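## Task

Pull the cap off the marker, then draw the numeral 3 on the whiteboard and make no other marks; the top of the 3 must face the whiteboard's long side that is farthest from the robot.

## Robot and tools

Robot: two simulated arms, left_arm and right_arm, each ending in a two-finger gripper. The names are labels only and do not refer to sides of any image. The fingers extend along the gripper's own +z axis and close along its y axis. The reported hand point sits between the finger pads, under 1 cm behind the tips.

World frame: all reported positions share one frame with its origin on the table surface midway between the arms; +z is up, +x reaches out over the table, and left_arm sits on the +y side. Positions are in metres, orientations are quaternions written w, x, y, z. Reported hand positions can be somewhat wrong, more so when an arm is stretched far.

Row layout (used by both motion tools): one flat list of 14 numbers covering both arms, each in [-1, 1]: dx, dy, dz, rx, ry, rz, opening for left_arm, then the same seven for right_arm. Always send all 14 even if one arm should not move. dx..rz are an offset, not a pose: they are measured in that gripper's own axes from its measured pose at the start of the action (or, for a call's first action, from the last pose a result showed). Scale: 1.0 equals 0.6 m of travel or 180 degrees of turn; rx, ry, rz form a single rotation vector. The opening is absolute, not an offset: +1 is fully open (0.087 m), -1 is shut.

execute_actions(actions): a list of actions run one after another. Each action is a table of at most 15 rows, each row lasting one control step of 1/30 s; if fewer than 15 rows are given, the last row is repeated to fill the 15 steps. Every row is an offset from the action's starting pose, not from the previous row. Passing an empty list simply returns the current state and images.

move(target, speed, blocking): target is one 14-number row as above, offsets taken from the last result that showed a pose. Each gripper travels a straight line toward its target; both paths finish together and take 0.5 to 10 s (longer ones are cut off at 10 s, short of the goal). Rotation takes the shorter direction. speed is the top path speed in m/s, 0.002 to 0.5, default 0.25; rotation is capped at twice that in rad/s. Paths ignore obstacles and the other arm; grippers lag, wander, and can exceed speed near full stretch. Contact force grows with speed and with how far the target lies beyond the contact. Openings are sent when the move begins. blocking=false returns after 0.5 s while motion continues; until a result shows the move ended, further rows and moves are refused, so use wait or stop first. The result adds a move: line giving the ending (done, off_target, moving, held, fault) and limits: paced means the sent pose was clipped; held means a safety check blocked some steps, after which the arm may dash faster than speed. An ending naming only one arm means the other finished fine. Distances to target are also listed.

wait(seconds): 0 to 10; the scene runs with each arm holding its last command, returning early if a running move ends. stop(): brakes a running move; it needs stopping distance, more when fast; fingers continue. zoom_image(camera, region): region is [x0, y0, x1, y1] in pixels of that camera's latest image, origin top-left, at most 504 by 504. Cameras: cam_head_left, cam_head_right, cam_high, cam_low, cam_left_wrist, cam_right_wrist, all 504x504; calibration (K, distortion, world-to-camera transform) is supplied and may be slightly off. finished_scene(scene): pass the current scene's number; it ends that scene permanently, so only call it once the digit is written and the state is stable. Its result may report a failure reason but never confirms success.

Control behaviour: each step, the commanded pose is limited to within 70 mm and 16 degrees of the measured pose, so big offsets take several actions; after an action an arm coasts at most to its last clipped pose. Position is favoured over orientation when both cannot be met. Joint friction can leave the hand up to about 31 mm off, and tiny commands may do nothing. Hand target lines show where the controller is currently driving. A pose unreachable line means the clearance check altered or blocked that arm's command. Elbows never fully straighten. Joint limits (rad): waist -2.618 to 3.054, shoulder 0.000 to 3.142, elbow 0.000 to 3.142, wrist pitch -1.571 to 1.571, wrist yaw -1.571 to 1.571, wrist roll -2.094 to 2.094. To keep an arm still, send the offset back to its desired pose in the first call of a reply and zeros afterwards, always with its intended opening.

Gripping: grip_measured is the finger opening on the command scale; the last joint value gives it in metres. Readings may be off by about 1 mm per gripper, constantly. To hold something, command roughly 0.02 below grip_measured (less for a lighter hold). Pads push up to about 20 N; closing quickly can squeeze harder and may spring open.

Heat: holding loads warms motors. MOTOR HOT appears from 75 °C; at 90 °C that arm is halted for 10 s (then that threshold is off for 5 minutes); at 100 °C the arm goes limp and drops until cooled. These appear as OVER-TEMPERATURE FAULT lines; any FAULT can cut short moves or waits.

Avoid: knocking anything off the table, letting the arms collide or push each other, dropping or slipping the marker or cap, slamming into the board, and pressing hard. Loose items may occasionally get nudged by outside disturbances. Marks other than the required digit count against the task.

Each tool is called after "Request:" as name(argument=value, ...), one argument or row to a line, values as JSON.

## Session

Request:
execute_actions(
  actions=[],
)

Scene clock: 0.00 s.
left_arm: end_effector_position=(+0.2440, +0.1994, +0.1628) grip_measured=+1.000 end_effector_quat_wxyz=(-0.097, +0.686, -0.681, +0.235) | right_arm: end_effector_position=(+0.3937, -0.3320, +0.3455) grip_measured=+1.000 end_effector_quat_wxyz=(+0.690, +0.055, +0.720, -0.043)
Joint positions: left_arm=[ 0.298  1.214  1.029 -0.949  0.278 -1.436  0.087] | right_arm=[ 0.008  1.057  1.034 -0.021  0.009  0.015  0.087]
Joint velocities: left_arm=[ 0.027  0.012  0.007  0.007 -0.007  0.007  0.   ] | right_arm=[-0.007 -0.022 -0.002  0.037 -0.022 -0.007  0.   ]
Motor temperatures (°C, as the motors report them): left_arm=[20 25 24 24 21 19] | right_arm=[18 32 23 20 19 16]
Hand target (left_arm): +0.244, +0.199, +0.163; -0.097, +0.686, -0.681, +0.235
Hand target (right_arm): +0.394, -0.332, +0.346; +0.690, +0.055, +0.720, -0.043
camera_calibration (this result's frames):
cam_left_wrist: T_world_to_cam=[[0.892888, 0.0351915, 0.448901, -0.293735], [-0.368629, -0.515377, 0.773627, 0.0938898], [0.258578, -0.856241, -0.447202, 0.321958], [0, 0, 0, 1]] pos_world=[0.213632, 0.334399, 0.203203]
cam_right_wrist: T_world_to_cam=[[-0.139245, -0.990256, -0.00201197, -0.277691], [-0.775641, 0.110329, -0.621456, 0.575852], [0.615623, -0.0849738, -0.783446, 0.138175], [0, 0, 0, 1]] pos_world=[0.322924, -0.326777, 0.465561]

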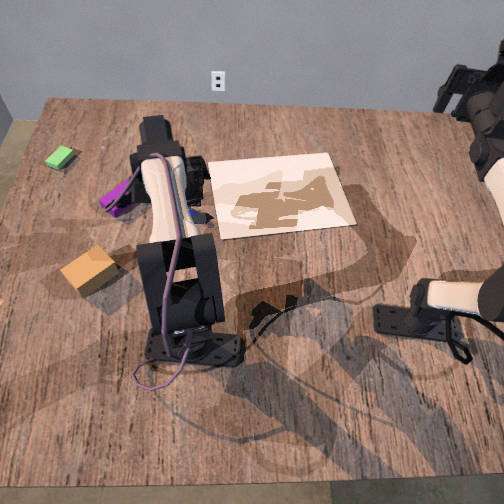

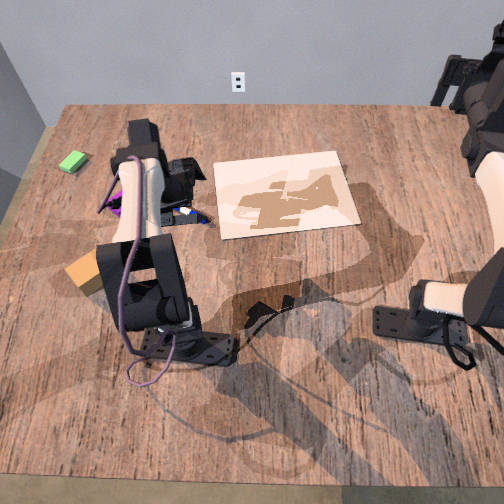

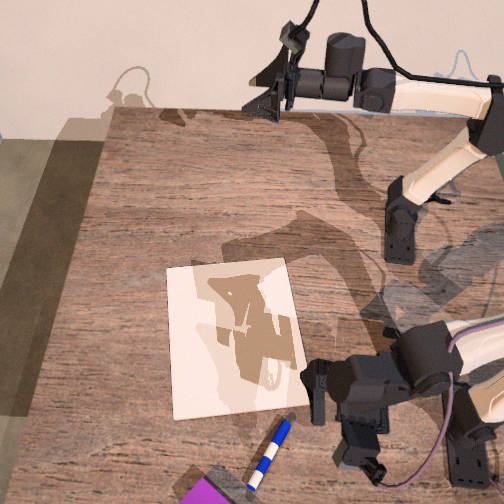

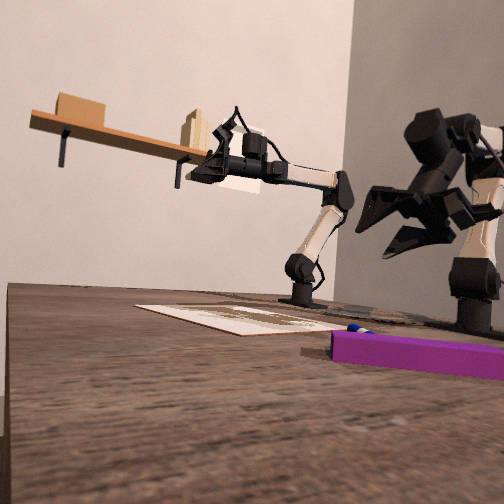

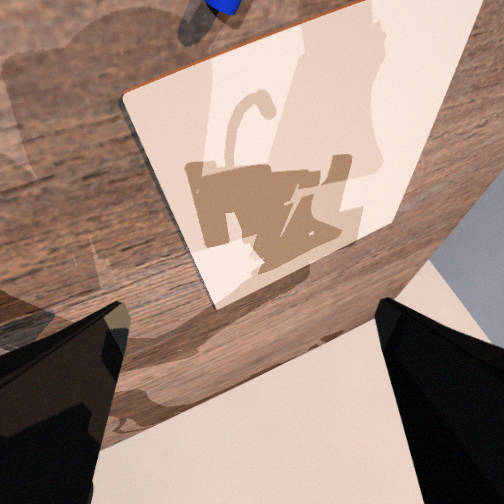

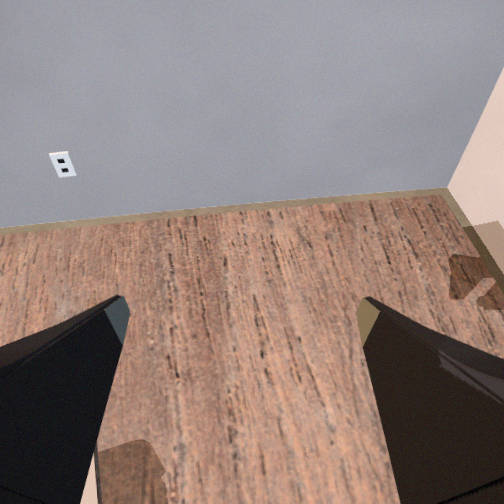

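Request:
move(
  target=[-0.142,-0.093,0.138,-0.18,0.035,0.166,0.3,0,0,0,0,0,0,1],
)

Scene clock: 23.33 s.
left_arm: end_effector_position=(+0.3373, +0.2732, +0.1046) grip_measured=+0.300 end_effector_quat_wxyz=(-0.063, -0.483, +0.871, -0.053) | right_arm: end_effector_position=(+0.3937, -0.3320, +0.3455) grip_measured=+1.000 end_effector_quat_wxyz=(+0.690, +0.055, +0.720, -0.043)
Joint positions: left_arm=[ 0.344  2.218  2.059 -1.508  0.135 -0.756  0.057] | right_arm=[ 0.008  1.057  1.034 -0.021  0.009  0.015  0.087]
Joint velocities: left_arm=[-0.007 -0.007 -0.012 -0.066 -0.007 -0.066 -0.001] | right_arm=[-0.002 -0.007 -0.012  0.051 -0.007  0.066  0.   ]
Motor temperatures (°C, as the motors report them): left_arm=[20 25 27 25 21 19] | right_arm=[18 31 26 25 19 16]
Hand target (left_arm): +0.334, +0.271, +0.100; -0.077, -0.475, +0.875, -0.043
Hand target (right_arm): +0.394, -0.332, +0.346; +0.690, +0.055, +0.720, -0.043
Off the commanded pose (left_arm): 0.006 m, 2 deg.
Off the commanded pose (right_arm): 0.000 m, 0 deg.
move: done
camera_calibration (this result's frames):
cam_left_wrist: T_world_to_cam=[[0.840255, -0.541541, 0.0265459, -0.134043], [-0.309942, -0.43958, 0.843034, 0.163601], [-0.444868, -0.716591, -0.537206, 0.543467], [0, 0, 0, 1]] pos_world=[0.405109, 0.388769, 0.157591]
cam_right_wrist: T_world_to_cam=[[-0.139245, -0.990256, -0.00201197, -0.277691], [-0.775641, 0.110329, -0.621456, 0.575852], [0.615623, -0.0849738, -0.783446, 0.138175], [0, 0, 0, 1]] pos_world=[0.322924, -0.326777, 0.465561]

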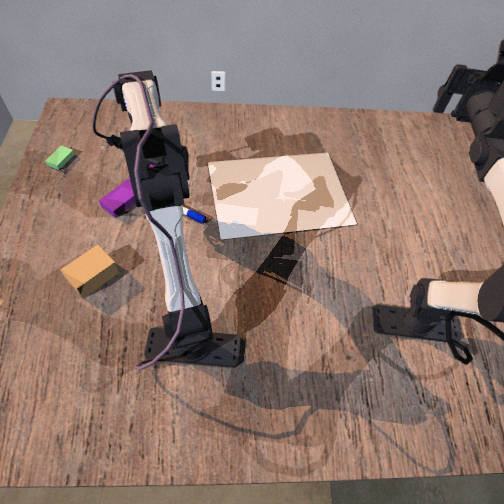

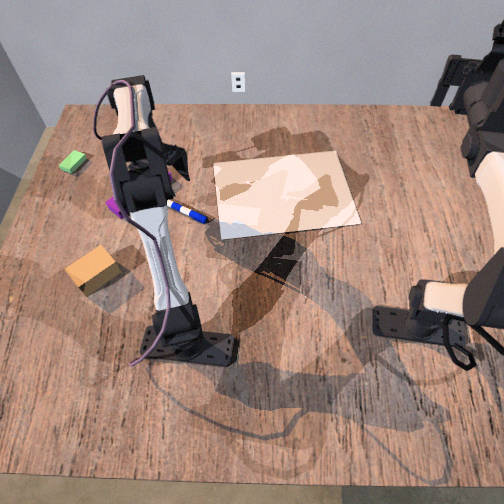

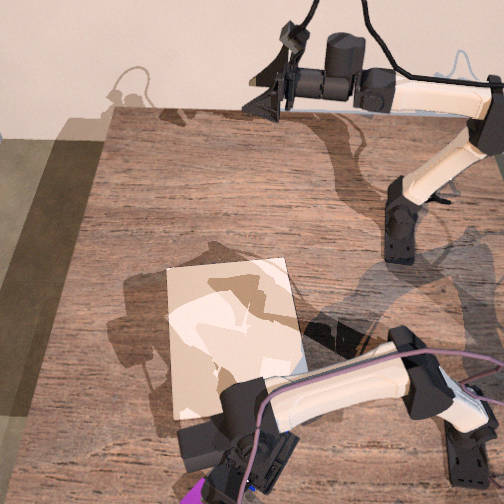

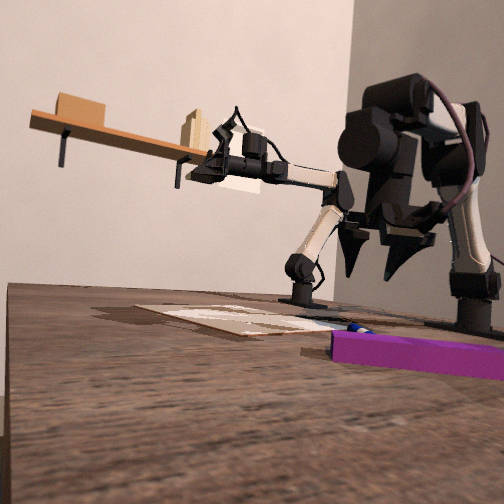

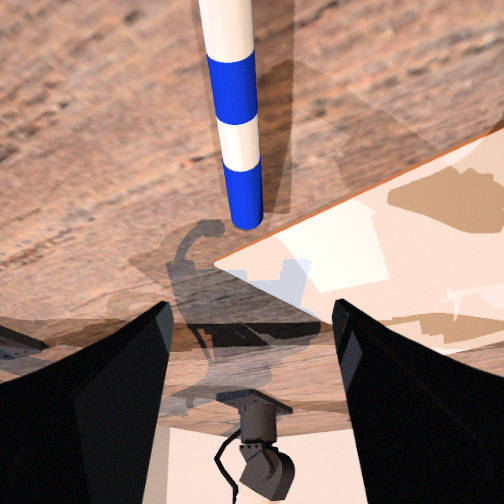

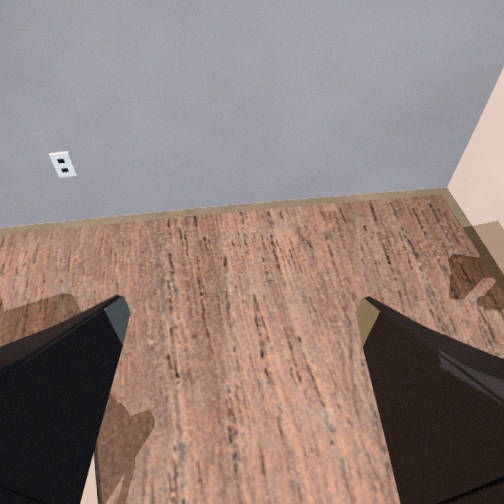

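Request:
move(
  target=[-0.052,0.019,0.165,0,0,-0.017,0.3,0,0,0,0,0,0,1],
  speed=0.12,
)

Scene clock: 35.57 s.
left_arm: end_effector_position=(+0.3387, +0.2865, +0.0126) grip_measured=+0.300 end_effector_quat_wxyz=(-0.059, -0.499, +0.863, -0.055) | right_arm: end_effector_position=(+0.3937, -0.3320, +0.3455) grip_measured=+1.000 end_effector_quat_wxyz=(+0.690, +0.055, +0.720, -0.043)
Joint positions: left_arm=[ 0.377  2.26   1.763 -1.162  0.135 -0.759  0.057] | right_arm=[ 0.008  1.057  1.034 -0.021  0.009  0.015  0.087]
Joint velocities: left_arm=[-0.012  0.007  0.007  0.037  0.051 -0.066 -0.001] | right_arm=[-0.002  0.012  0.002  0.007 -0.007  0.022  0.   ]
Motor temperatures (°C, as the motors report them): left_arm=[20 28 28 24 21 19] | right_arm=[18 31 26 26 19 16]
Hand target (left_arm): +0.337, +0.290, +0.002; -0.065, -0.506, +0.858, -0.052
Hand target (right_arm): +0.394, -0.332, +0.346; +0.690, +0.055, +0.720, -0.043
Off the commanded pose (left_arm): 0.012 m, 1 deg.
Off the commanded pose (right_arm): 0.000 m, 0 deg.
move: off_target (left_arm)
camera_calibration (this result's frames):
cam_left_wrist: T_world_to_cam=[[0.859103, -0.51088, 0.0307172, -0.140739], [-0.29921, -0.45265, 0.839989, 0.247557], [-0.415229, -0.730828, -0.541734, 0.498367], [0, 0, 0, 1]] pos_world=[0.401917, 0.404377, 0.0663602]
cam_right_wrist: T_world_to_cam=[[-0.139245, -0.990256, -0.00201197, -0.277691], [-0.775641, 0.110329, -0.621456, 0.575852], [0.615623, -0.0849738, -0.783446, 0.138175], [0, 0, 0, 1]] pos_world=[0.322924, -0.326777, 0.465561]

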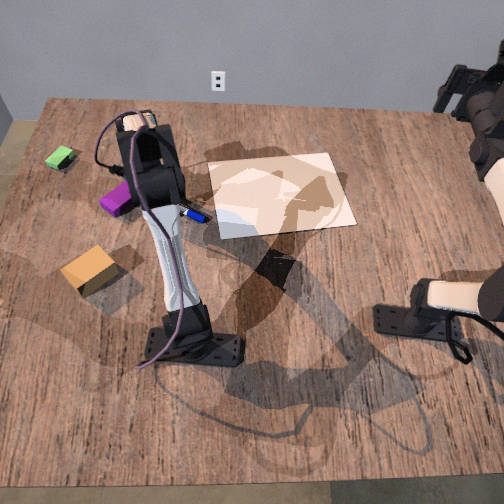

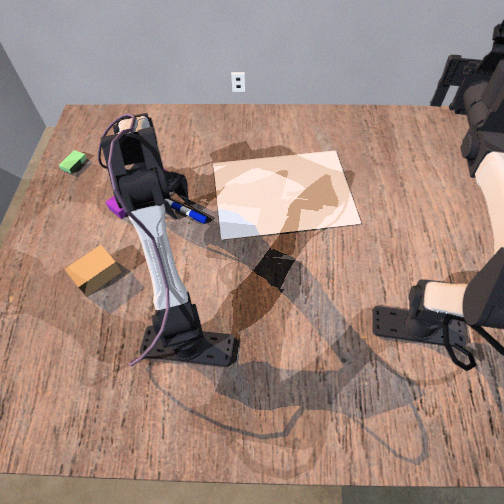

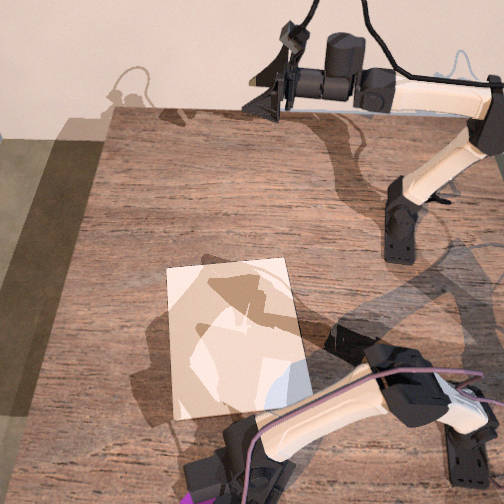

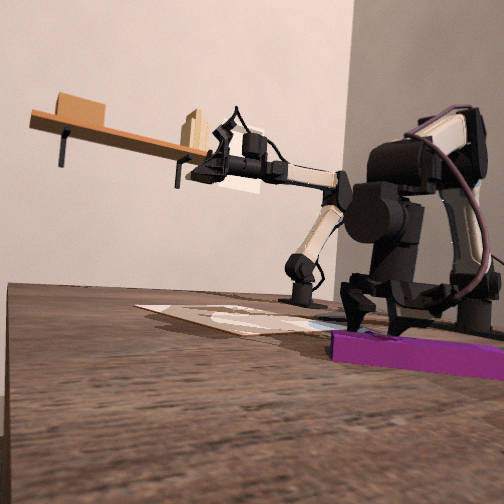

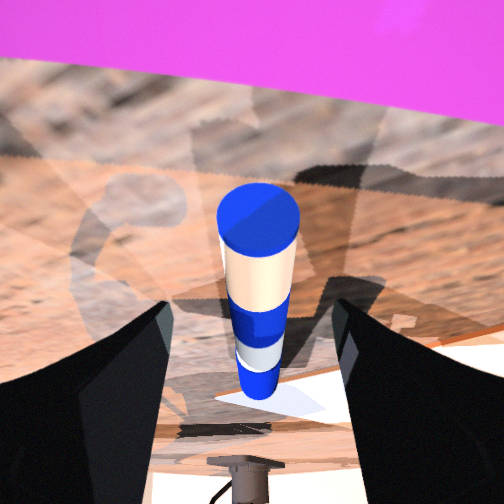

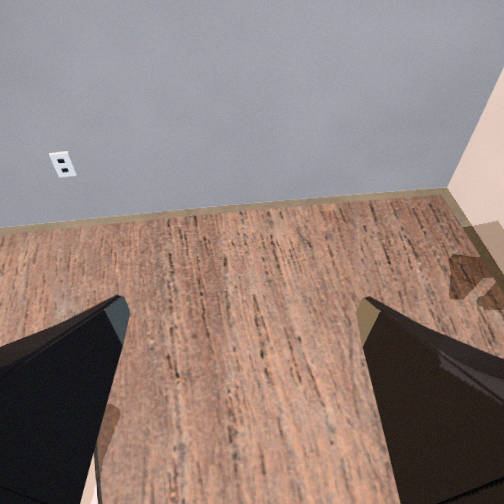

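Nudge lower, then close.

Request:
execute_actions(
  actions=[
    [[-0.008,0,0.026,0,0,0,0,0,0,0,0,0,0,1]],
    [[0,0,0,0,0,0,-0.3,0,0,0,0,0,0,1],[0,0,0,0,0,0,-0.4,0,0,0,0,0,0,1],[0,0,0,0,0,0,-0.45,0,0,0,0,0,0,1],[0,0,0,0,0,0,-0.5,0,0,0,0,0,0,1]],
    [[0,0,0,0,0,0,-0.55,0,0,0,0,0,0,1],[0,0,0,0,0,0,-0.58,0,0,0,0,0,0,1],[0,0,0,0,0,0,-0.6,0,0,0,0,0,0,1],[0,0,0,0,0,0,-0.63,0,0,0,0,0,0,1],[0,0,0,0,0,0,-0.66,0,0,0,0,0,0,1]],
  ],
)

Scene clock: 43.67 s.
left_arm: end_effector_position=(+0.3451, +0.2884, +0.0113) grip_measured=-0.599 end_effector_quat_wxyz=(-0.046, -0.498, +0.864, -0.058) | right_arm: end_effector_position=(+0.3937, -0.3320, +0.3455) grip_measured=+1.000 end_effector_quat_wxyz=(+0.690, +0.055, +0.720, -0.043)
Joint positions: left_arm=[ 0.377  2.26   1.763 -1.135  0.135 -0.759  0.018] | right_arm=[ 0.008  1.057  1.034 -0.021  0.009  0.015  0.087]
Joint velocities: left_arm=[-0.007  0.027 -0.007 -0.11  -0.007  0.051  0.001] | right_arm=[-0.022  0.002 -0.017  0.007  0.007  0.022  0.   ]
Motor temperatures (°C, as the motors report them): left_arm=[20 30 28 24 21 19] | right_arm=[18 30 27 26 19 16]
Hand target (left_arm): +0.345, +0.288, +0.011; -0.046, -0.498, +0.864, -0.058
Hand target (right_arm): +0.394, -0.332, +0.346; +0.690, +0.055, +0.720, -0.043
Off the commanded pose (left_arm): 0.000 m, 0 deg.
Off the commanded pose (right_arm): 0.000 m, 0 deg.
camera_calibration (this result's frames):
cam_left_wrist: T_world_to_cam=[[0.858046, -0.511188, 0.0494293, -0.144971], [-0.321206, -0.459063, 0.828304, 0.260989], [-0.400728, -0.7266, -0.558094, 0.495601], [0, 0, 0, 1]] pos_world=[0.406824, 0.405807, 0.0675799]
cam_right_wrist: T_world_to_cam=[[-0.139245, -0.990256, -0.00201197, -0.277691], [-0.775641, 0.110329, -0.621456, 0.575852], [0.615623, -0.0849738, -0.783446, 0.138175], [0, 0, 0, 1]] pos_world=[0.322924, -0.326777, 0.465561]

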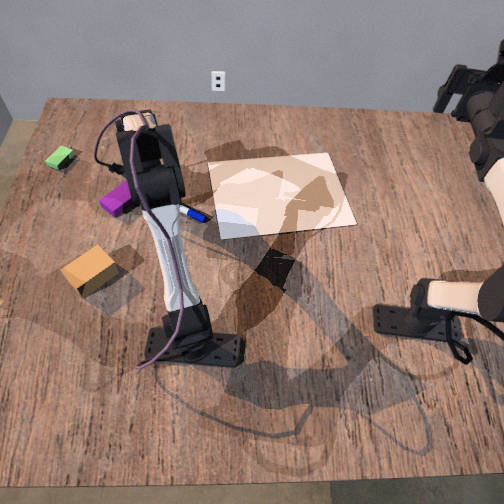

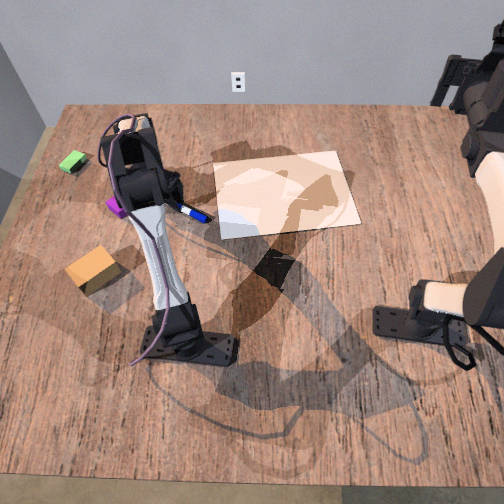

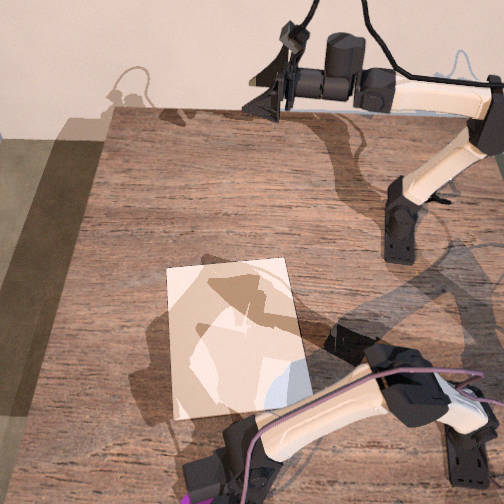

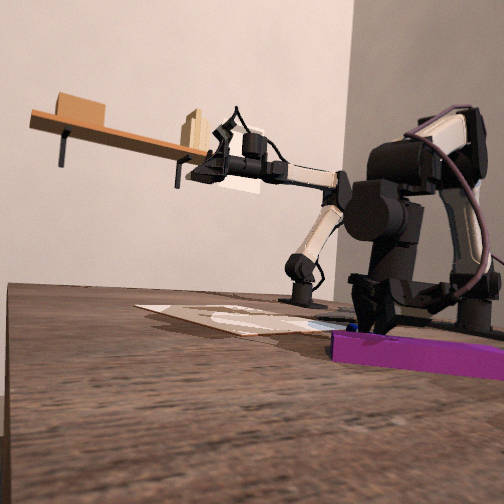

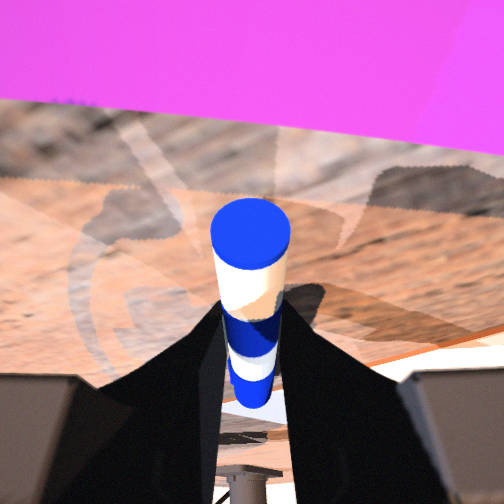

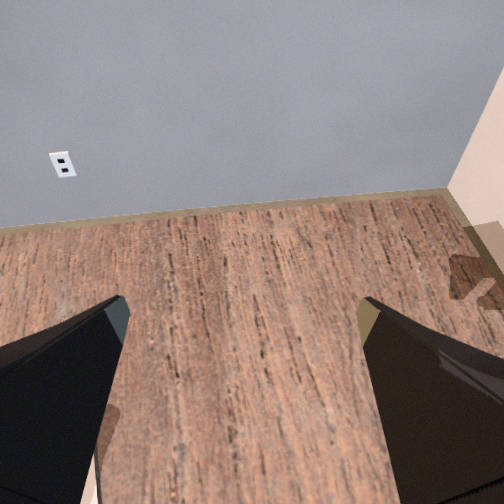

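Request:
move(
  target=[0.023,-0.009,-0.165,0,0,0,-0.66,0,0,0,0,0,0,1],
  speed=0.2,
)

Request:
move(
  target=[0.347,-0.303,-0.12,0.332,-0.358,0.464,-0.66,0.315,0.435,-0.097,-0.433,0,0,0.4],
  speed=0.35,
)

Scene clock: 56.40 s.
left_arm: end_effector_position=(+0.3502, +0.2899, +0.1137) grip_measured=-0.599 end_effector_quat_wxyz=(-0.031, -0.498, +0.865, -0.062) | right_arm: end_effector_position=(+0.3937, -0.3320, +0.3455) grip_measured=+1.000 end_effector_quat_wxyz=(+0.690, +0.055, +0.720, -0.043)
Joint positions: left_arm=[ 0.377  2.221  2.112 -1.493  0.135 -0.759  0.018] | right_arm=[ 0.008  1.057  1.034 -0.021  0.009  0.015  0.087]
Joint velocities: left_arm=[ 0.002  0.022 -0.022 -0.007 -0.007  0.037 -0.   ] | right_arm=[ 0.002  0.002 -0.002 -0.081 -0.007  0.022  0.   ]
Motor temperatures (°C, as the motors report them): left_arm=[20 34 29 23 21 19] | right_arm=[18 30 28 27 19 16]
Hand target (left_arm): +0.346, +0.289, +0.111; -0.046, -0.498, +0.864, -0.058
Hand target (right_arm): +0.394, -0.332, +0.346; +0.690, +0.055, +0.720, -0.043
Off the commanded pose (left_arm): 0.006 m, 2 deg.
Off the commanded pose (right_arm): 0.000 m, 0 deg.
move: done
camera_calibration (this result's frames):
cam_left_wrist: T_world_to_cam=[[0.856294, -0.511699, 0.0701761, -0.155302], [-0.345275, -0.46608, 0.814589, 0.190539], [-0.384116, -0.721757, -0.575778, 0.550719], [0, 0, 0, 1]] pos_world=[0.410312, 0.406824, 0.172779]
cam_right_wrist: T_world_to_cam=[[-0.139245, -0.990256, -0.00201197, -0.277691], [-0.775641, 0.110329, -0.621456, 0.575852], [0.615623, -0.0849738, -0.783446, 0.138175], [0, 0, 0, 1]] pos_world=[0.322924, -0.326777, 0.465561]

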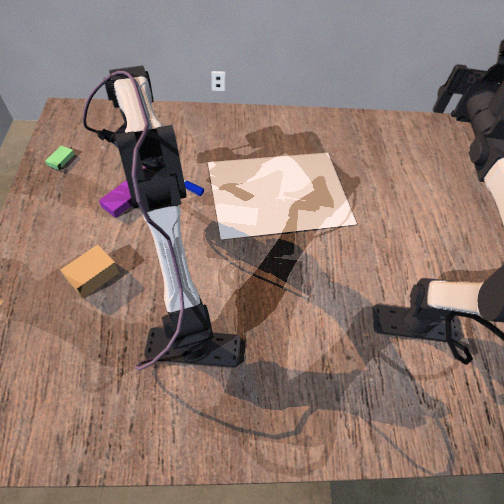

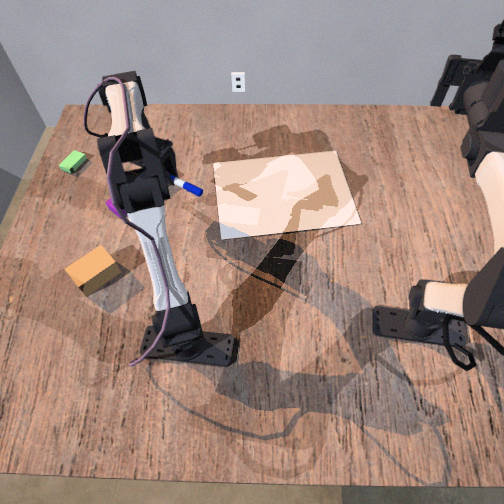

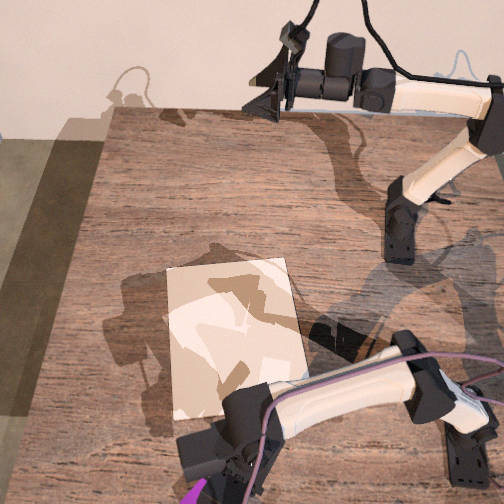

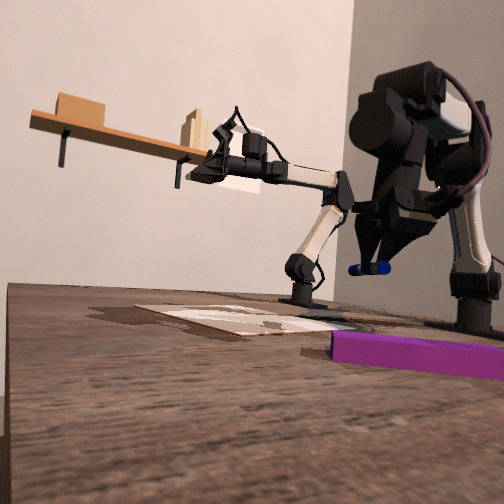

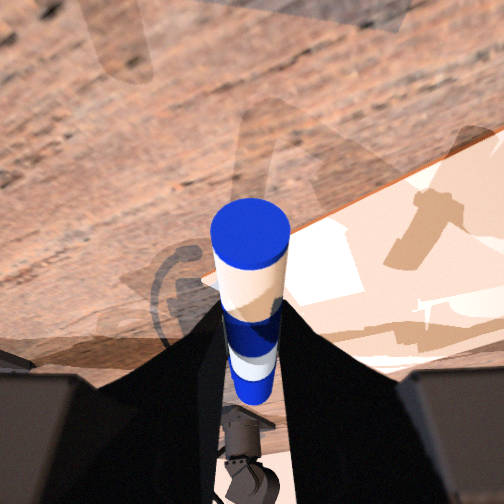

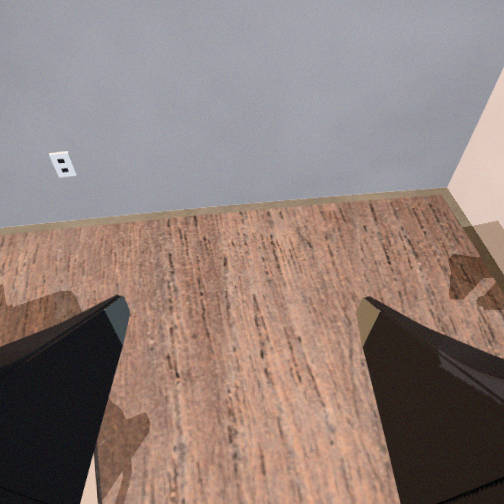

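Scene clock: 60.17 s.
left_arm: end_effector_position=(+0.4052, +0.0372, +0.2391) grip_measured=-0.599 end_effector_quat_wxyz=(+0.648, +0.221, +0.706, -0.182) | right_arm: end_effector_position=(+0.3609, -0.0701, +0.1547) grip_measured=+0.400 end_effector_quat_wxyz=(+0.561, -0.387, +0.604, +0.413)
Joint positions: left_arm=[-0.228  1.507  0.975  0.435  0.256  0.054  0.018] | right_arm=[ 0.302  1.619  0.633  0.926 -1.04   0.014  0.061]
Joint velocities: left_arm=[ 0.002 -0.002  0.002  0.022 -0.037  0.037  0.   ] | right_arm=[-0.017  0.012 -0.012 -0.022 -0.037 -0.051 -0.001]
Motor temperatures (°C, as the motors report them): left_arm=[20 34 29 24 21 19] | right_arm=[18 30 27 27 19 16]
Hand target (left_arm): +0.403, +0.033, +0.224; +0.638, +0.231, +0.711, -0.186
Hand target (right_arm): +0.366, -0.065, +0.160; +0.563, -0.394, +0.596, +0.417
Off the commanded pose (left_arm): 0.018 m, 2 deg.
Off the commanded pose (right_arm): 0.013 m, 3 deg.
move: off_target (left_arm, right_arm)
camera_calibration (this result's frames):
cam_left_wrist: T_world_to_cam=[[-0.543123, -0.838397, -0.045905, 0.266434], [-0.660442, 0.460323, -0.593228, 0.419452], [0.518492, -0.291878, -0.803725, 0.134419], [0, 0, 0, 1]] pos_world=[0.352035, 0.0695288, 0.369097]
cam_right_wrist: T_world_to_cam=[[0.93159, -0.359646, -0.0528628, -0.357711], [-0.310428, -0.711428, -0.63048, 0.178818], [0.189141, 0.603759, -0.774404, 0.231893], [0, 0, 0, 1]] pos_world=[0.344889, -0.141441, 0.273411]

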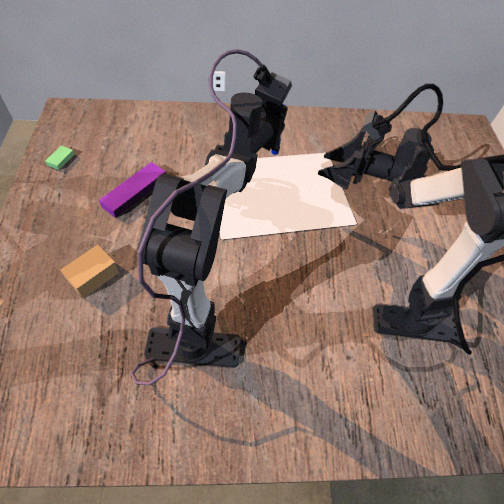

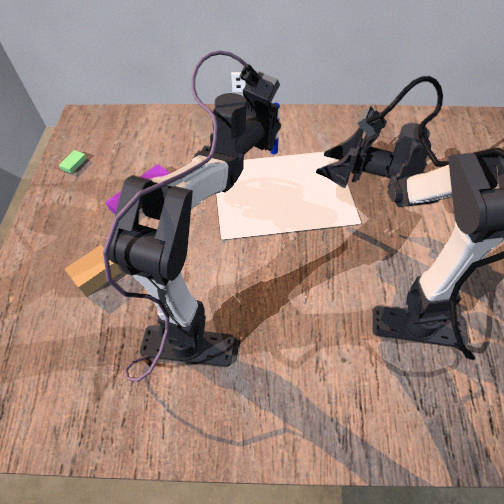

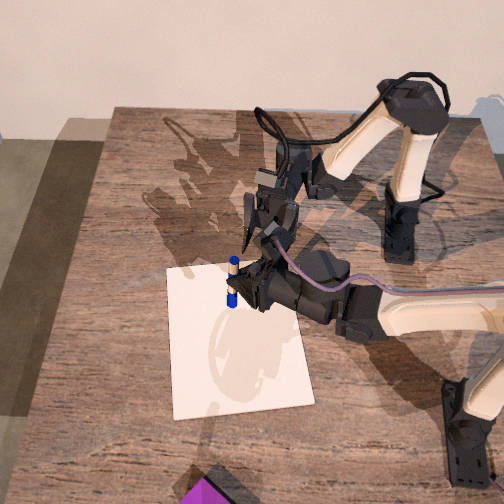

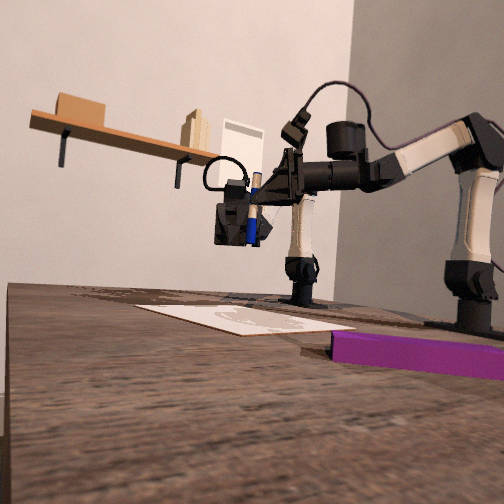

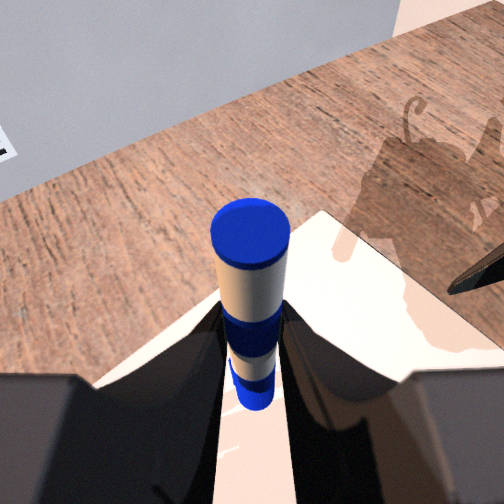

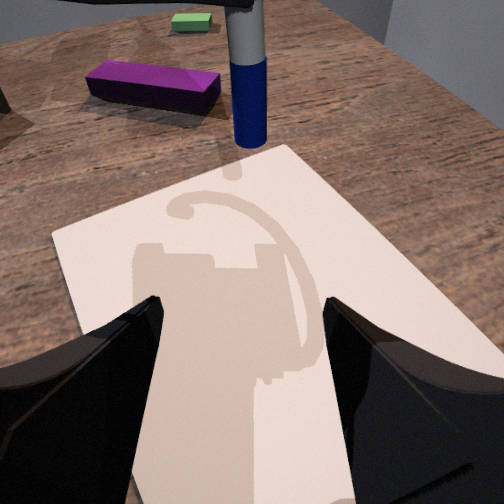

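Request:
move(
  target=[0,0,0,0,0,0,-0.66,-0.045,-0.008,0.19,0,0,0,0.4],
  speed=0.12,
)

Scene clock: 64.80 s.
left_arm: end_effector_position=(+0.4052, +0.0371, +0.2395) grip_measured=-0.599 end_effector_quat_wxyz=(+0.648, +0.222, +0.705, -0.183) | right_arm: end_effector_position=(+0.4023, +0.0302, +0.1832) grip_measured=+0.400 end_effector_quat_wxyz=(+0.567, -0.394, +0.597, +0.409)
Joint positions: left_arm=[-0.228  1.507  0.975  0.437  0.256  0.054  0.018] | right_arm=[ 0.561  1.788  0.957  0.799 -0.784  0.019  0.061]
Joint velocities: left_arm=[ 0.002 -0.012  0.007  0.022 -0.051  0.125  0.   ] | right_arm=[-0.007  0.022  0.012 -0.022  0.081  0.007  0.001]
Motor temperatures (°C, as the motors report them): left_arm=[20 33 29 26 21 19] | right_arm=[18 30 28 27 19 16]
Hand target (left_arm): +0.405, +0.037, +0.239; +0.648, +0.221, +0.706, -0.182
Hand target (right_arm): +0.406, +0.035, +0.178; +0.560, -0.390, +0.605, +0.410
Off the commanded pose (left_arm): 0.000 m, 0 deg.
Off the commanded pose (right_arm): 0.009 m, 1 deg.
move: done
camera_calibration (this result's frames):
cam_left_wrist: T_world_to_cam=[[-0.543395, -0.838181, -0.0466313, 0.266701], [-0.659274, 0.460479, -0.594404, 0.419551], [0.519691, -0.292254, -0.802813, 0.133967], [0, 0, 0, 1]] pos_world=[0.351902, 0.0695021, 0.36937]
cam_right_wrist: T_world_to_cam=[[0.933772, -0.356747, -0.0283046, -0.364191], [-0.291763, -0.713102, -0.637463, 0.274797], [0.207229, 0.603504, -0.769961, 0.177481], [0, 0, 0, 1]] pos_world=[0.383468, -0.0410755, 0.301518]

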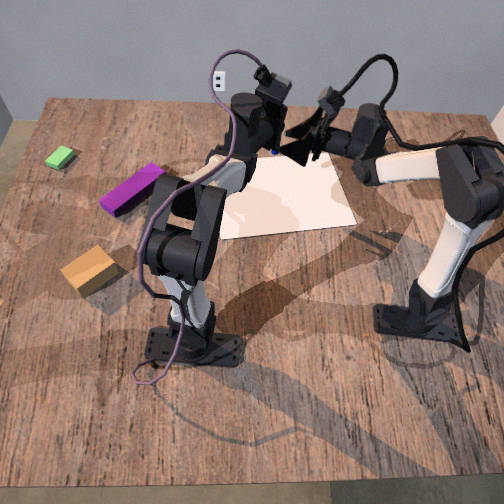

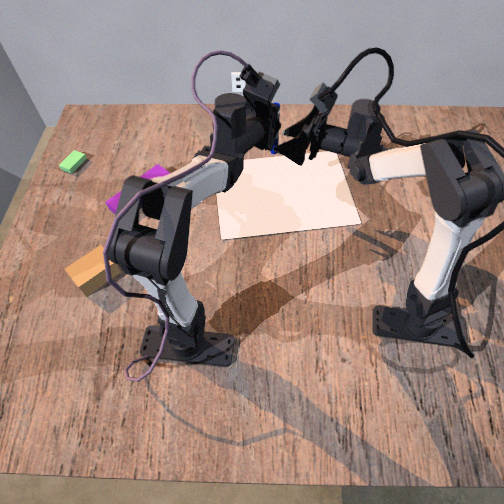

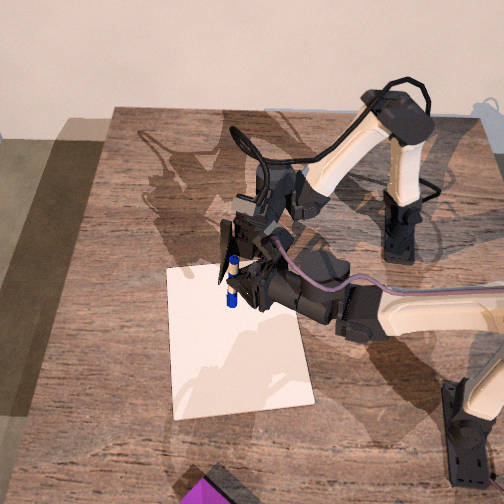

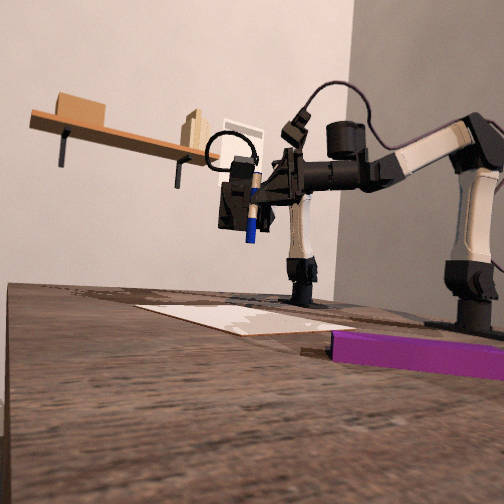

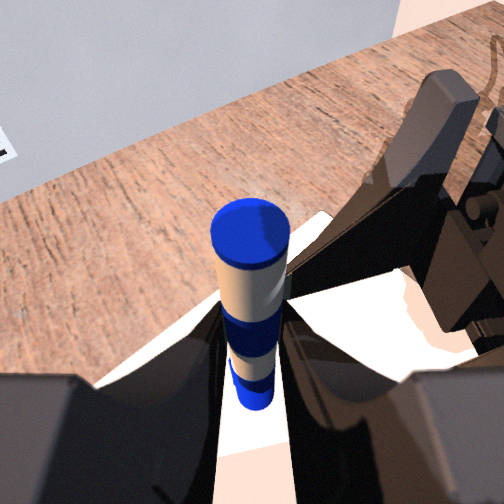

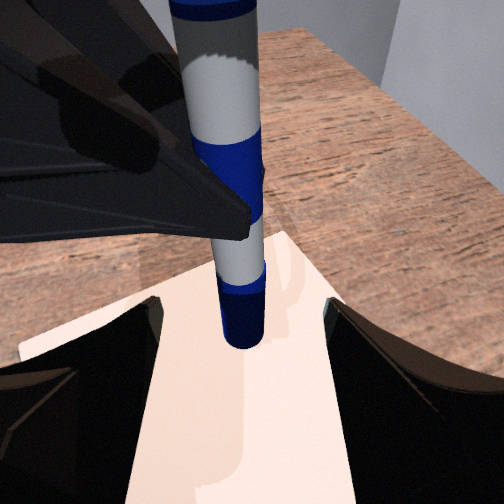

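Request:
move(
  target=[0,0,0,0,0,0,-0.66,0.06,0,0.037,0,0,0,0.4],
  speed=0.08,
)

Scene clock: 75.63 s.
left_arm: end_effector_position=(+0.4052, +0.0371, +0.2395) grip_measured=-0.599 end_effector_quat_wxyz=(+0.648, +0.222, +0.705, -0.183) | right_arm: end_effector_position=(+0.4080, +0.0465, +0.1497) grip_measured=+0.400 end_effector_quat_wxyz=(+0.566, -0.394, +0.598, +0.408)
Joint positions: left_arm=[-0.228  1.507  0.975  0.437  0.256  0.054  0.018] | right_arm=[ 0.594  1.908  0.958  0.916 -0.751  0.019  0.061]
Joint velocities: left_arm=[-0.012  0.002 -0.012 -0.066  0.037  0.022  0.   ] | right_arm=[ 0.007 -0.012 -0.007  0.037 -0.007 -0.051 -0.   ]
Motor temperatures (°C, as the motors report them): left_arm=[20 32 30 27 21 19] | right_arm=[18 32 29 27 19 16]
Hand target (left_arm): +0.405, +0.037, +0.239; +0.648, +0.222, +0.705, -0.183
Hand target (right_arm): +0.409, +0.051, +0.147; +0.567, -0.394, +0.597, +0.408
Off the commanded pose (left_arm): 0.000 m, 0 deg.
Off the commanded pose (right_arm): 0.005 m, 0 deg.
move: done
camera_calibration (this result's frames):
cam_left_wrist: T_world_to_cam=[[-0.543395, -0.838181, -0.0466313, 0.266701], [-0.659274, 0.460479, -0.594404, 0.419551], [0.519691, -0.292254, -0.802813, 0.133967], [0, 0, 0, 1]] pos_world=[0.351902, 0.0695021, 0.36937]
cam_right_wrist: T_world_to_cam=[[0.933712, -0.356796, -0.029628, -0.364461], [-0.29321, -0.714567, -0.635155, 0.267028], [0.20545, 0.601739, -0.771816, 0.141841], [0, 0, 0, 1]] pos_world=[0.389455, -0.0245806, 0.268281]

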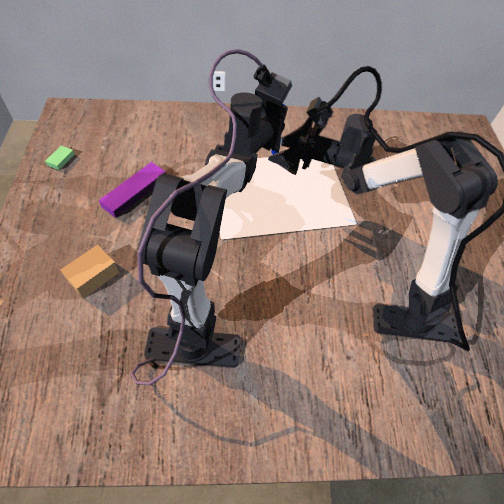

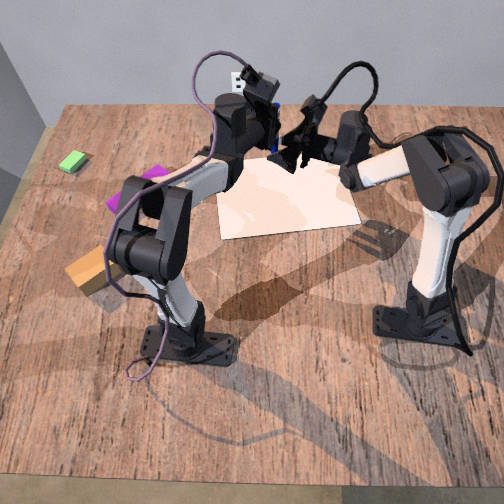

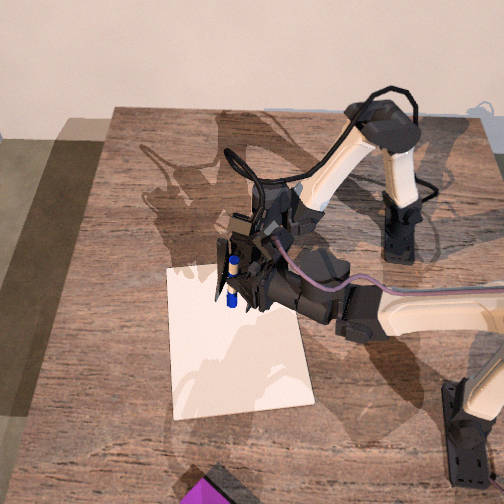

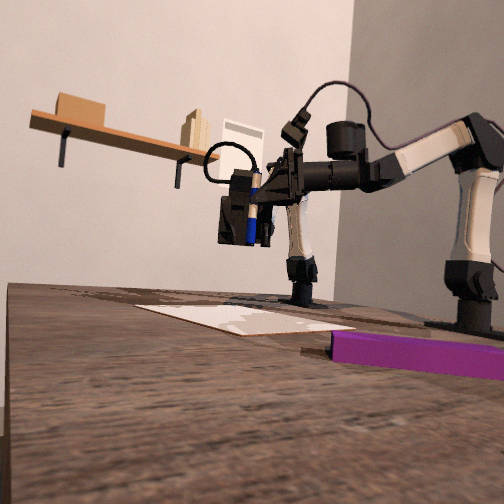

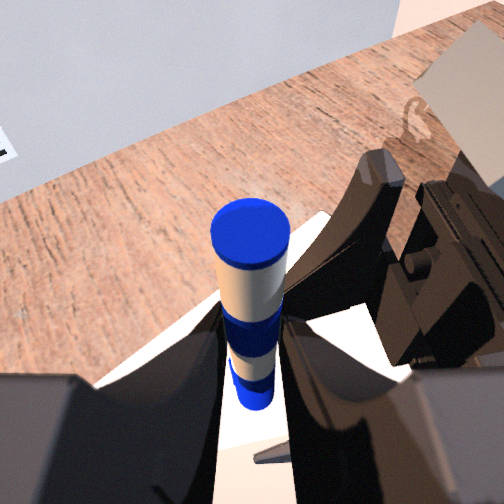

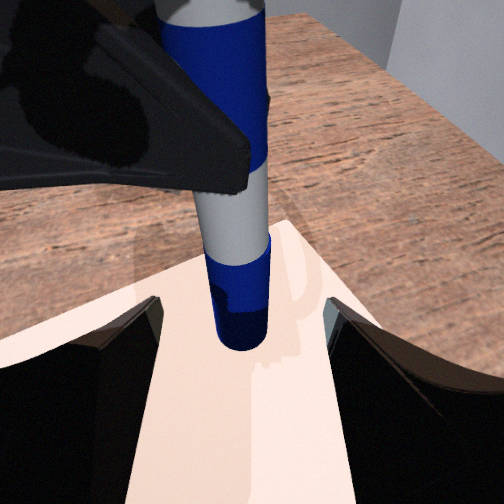

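Request:
execute_actions(
  actions=[
    [[0,0,0,0,0,0,-0.66,0,0,0,0,0,0,0],[0,0,0,0,0,0,-0.66,0,0,0,0,0,0,-0.2],[0,0,0,0,0,0,-0.66,0,0,0,0,0,0,-0.45]],
    [[0,0,0,0,0,0,-0.66,0,0,0,0,0,0,-0.5],[0,0,0,0,0,0,-0.66,0,0,0,0,0,0,-0.54],[0,0,0,0,0,0,-0.66,0,0,0,0,0,0,-0.58],[0,0,0,0,0,0,-0.66,0,0,0,0,0,0,-0.61],[0,0,0,0,0,0,-0.66,0,0,0,0,0,0,-0.64]],
  ],
)

Scene clock: 84.00 s.
left_arm: end_effector_position=(+0.4052, +0.0371, +0.2395) grip_measured=-0.599 end_effector_quat_wxyz=(+0.648, +0.222, +0.705, -0.183) | right_arm: end_effector_position=(+0.4081, +0.0465, +0.1501) grip_measured=-0.587 end_effector_quat_wxyz=(+0.567, -0.394, +0.597, +0.408)
Joint positions: left_arm=[-0.228  1.507  0.975  0.437  0.256  0.054  0.018] | right_arm=[ 0.594  1.908  0.958  0.918 -0.751  0.019  0.018]
Joint velocities: left_arm=[-0.007 -0.007  0.007  0.007 -0.007  0.007 -0.001] | right_arm=[ 0.007  0.002 -0.007  0.037 -0.081  0.051 -0.001]
Motor temperatures (°C, as the motors report them): left_arm=[20 32 31 28 21 19] | right_arm=[18 33 29 27 19 16]
Hand target (left_arm): +0.405, +0.037, +0.239; +0.648, +0.222, +0.705, -0.183
Hand target (right_arm): +0.408, +0.046, +0.150; +0.567, -0.394, +0.597, +0.408
Off the commanded pose (left_arm): 0.000 m, 0 deg.
Off the commanded pose (right_arm): 0.000 m, 0 deg.
camera_calibration (this result's frames):
cam_left_wrist: T_world_to_cam=[[-0.543395, -0.838181, -0.0466313, 0.266701], [-0.659274, 0.460479, -0.594404, 0.419551], [0.519691, -0.292254, -0.802813, 0.133967], [0, 0, 0, 1]] pos_world=[0.351902, 0.0695021, 0.36937]
cam_right_wrist: T_world_to_cam=[[0.933762, -0.356772, -0.0283289, -0.364729], [-0.292121, -0.714033, -0.636256, 0.26702], [0.206771, 0.602387, -0.770957, 0.141396], [0, 0, 0, 1]] pos_world=[0.389335, -0.0246396, 0.268571]

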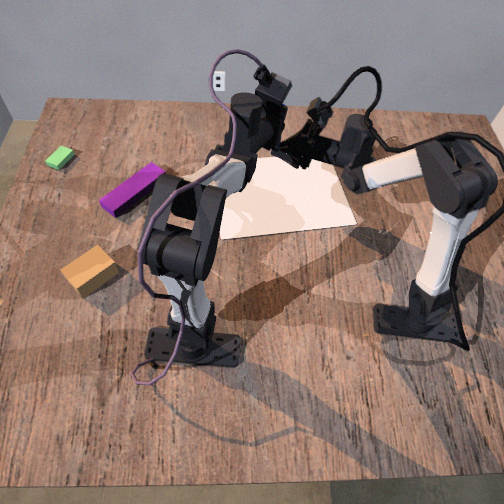

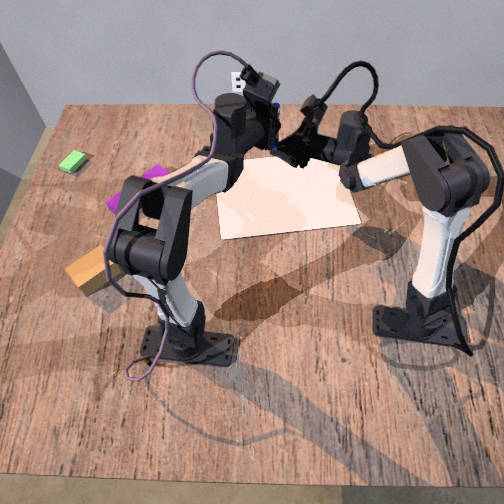

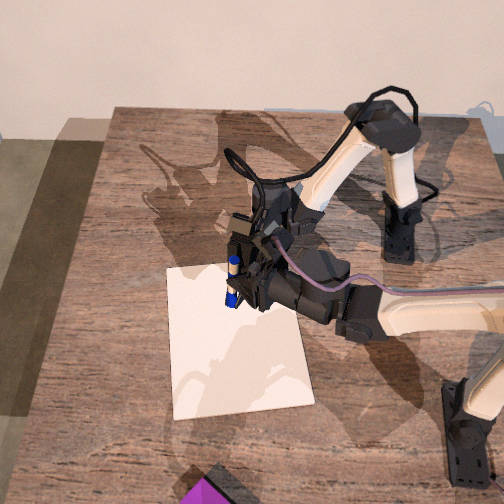

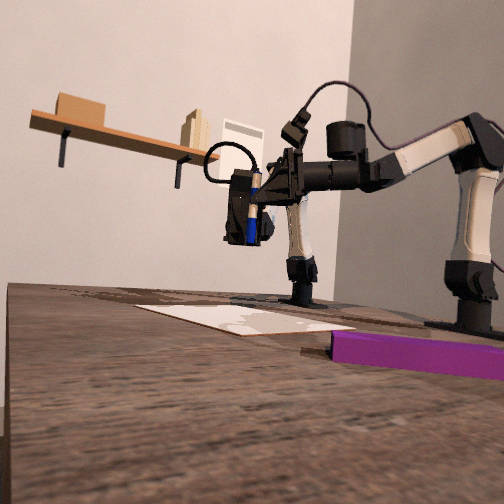

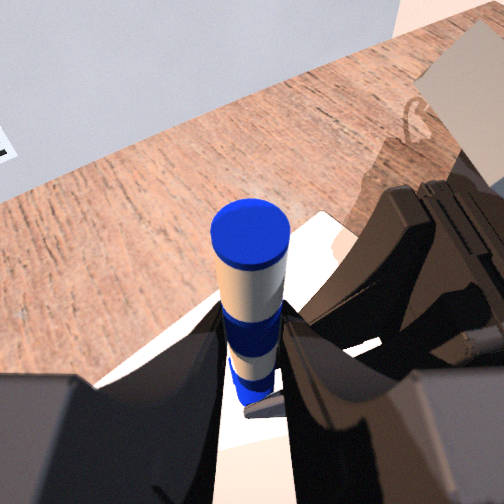

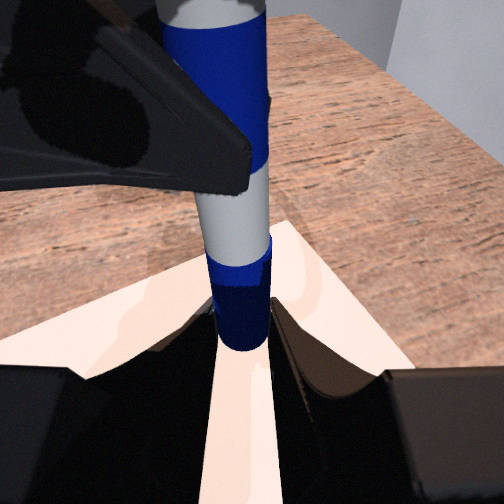

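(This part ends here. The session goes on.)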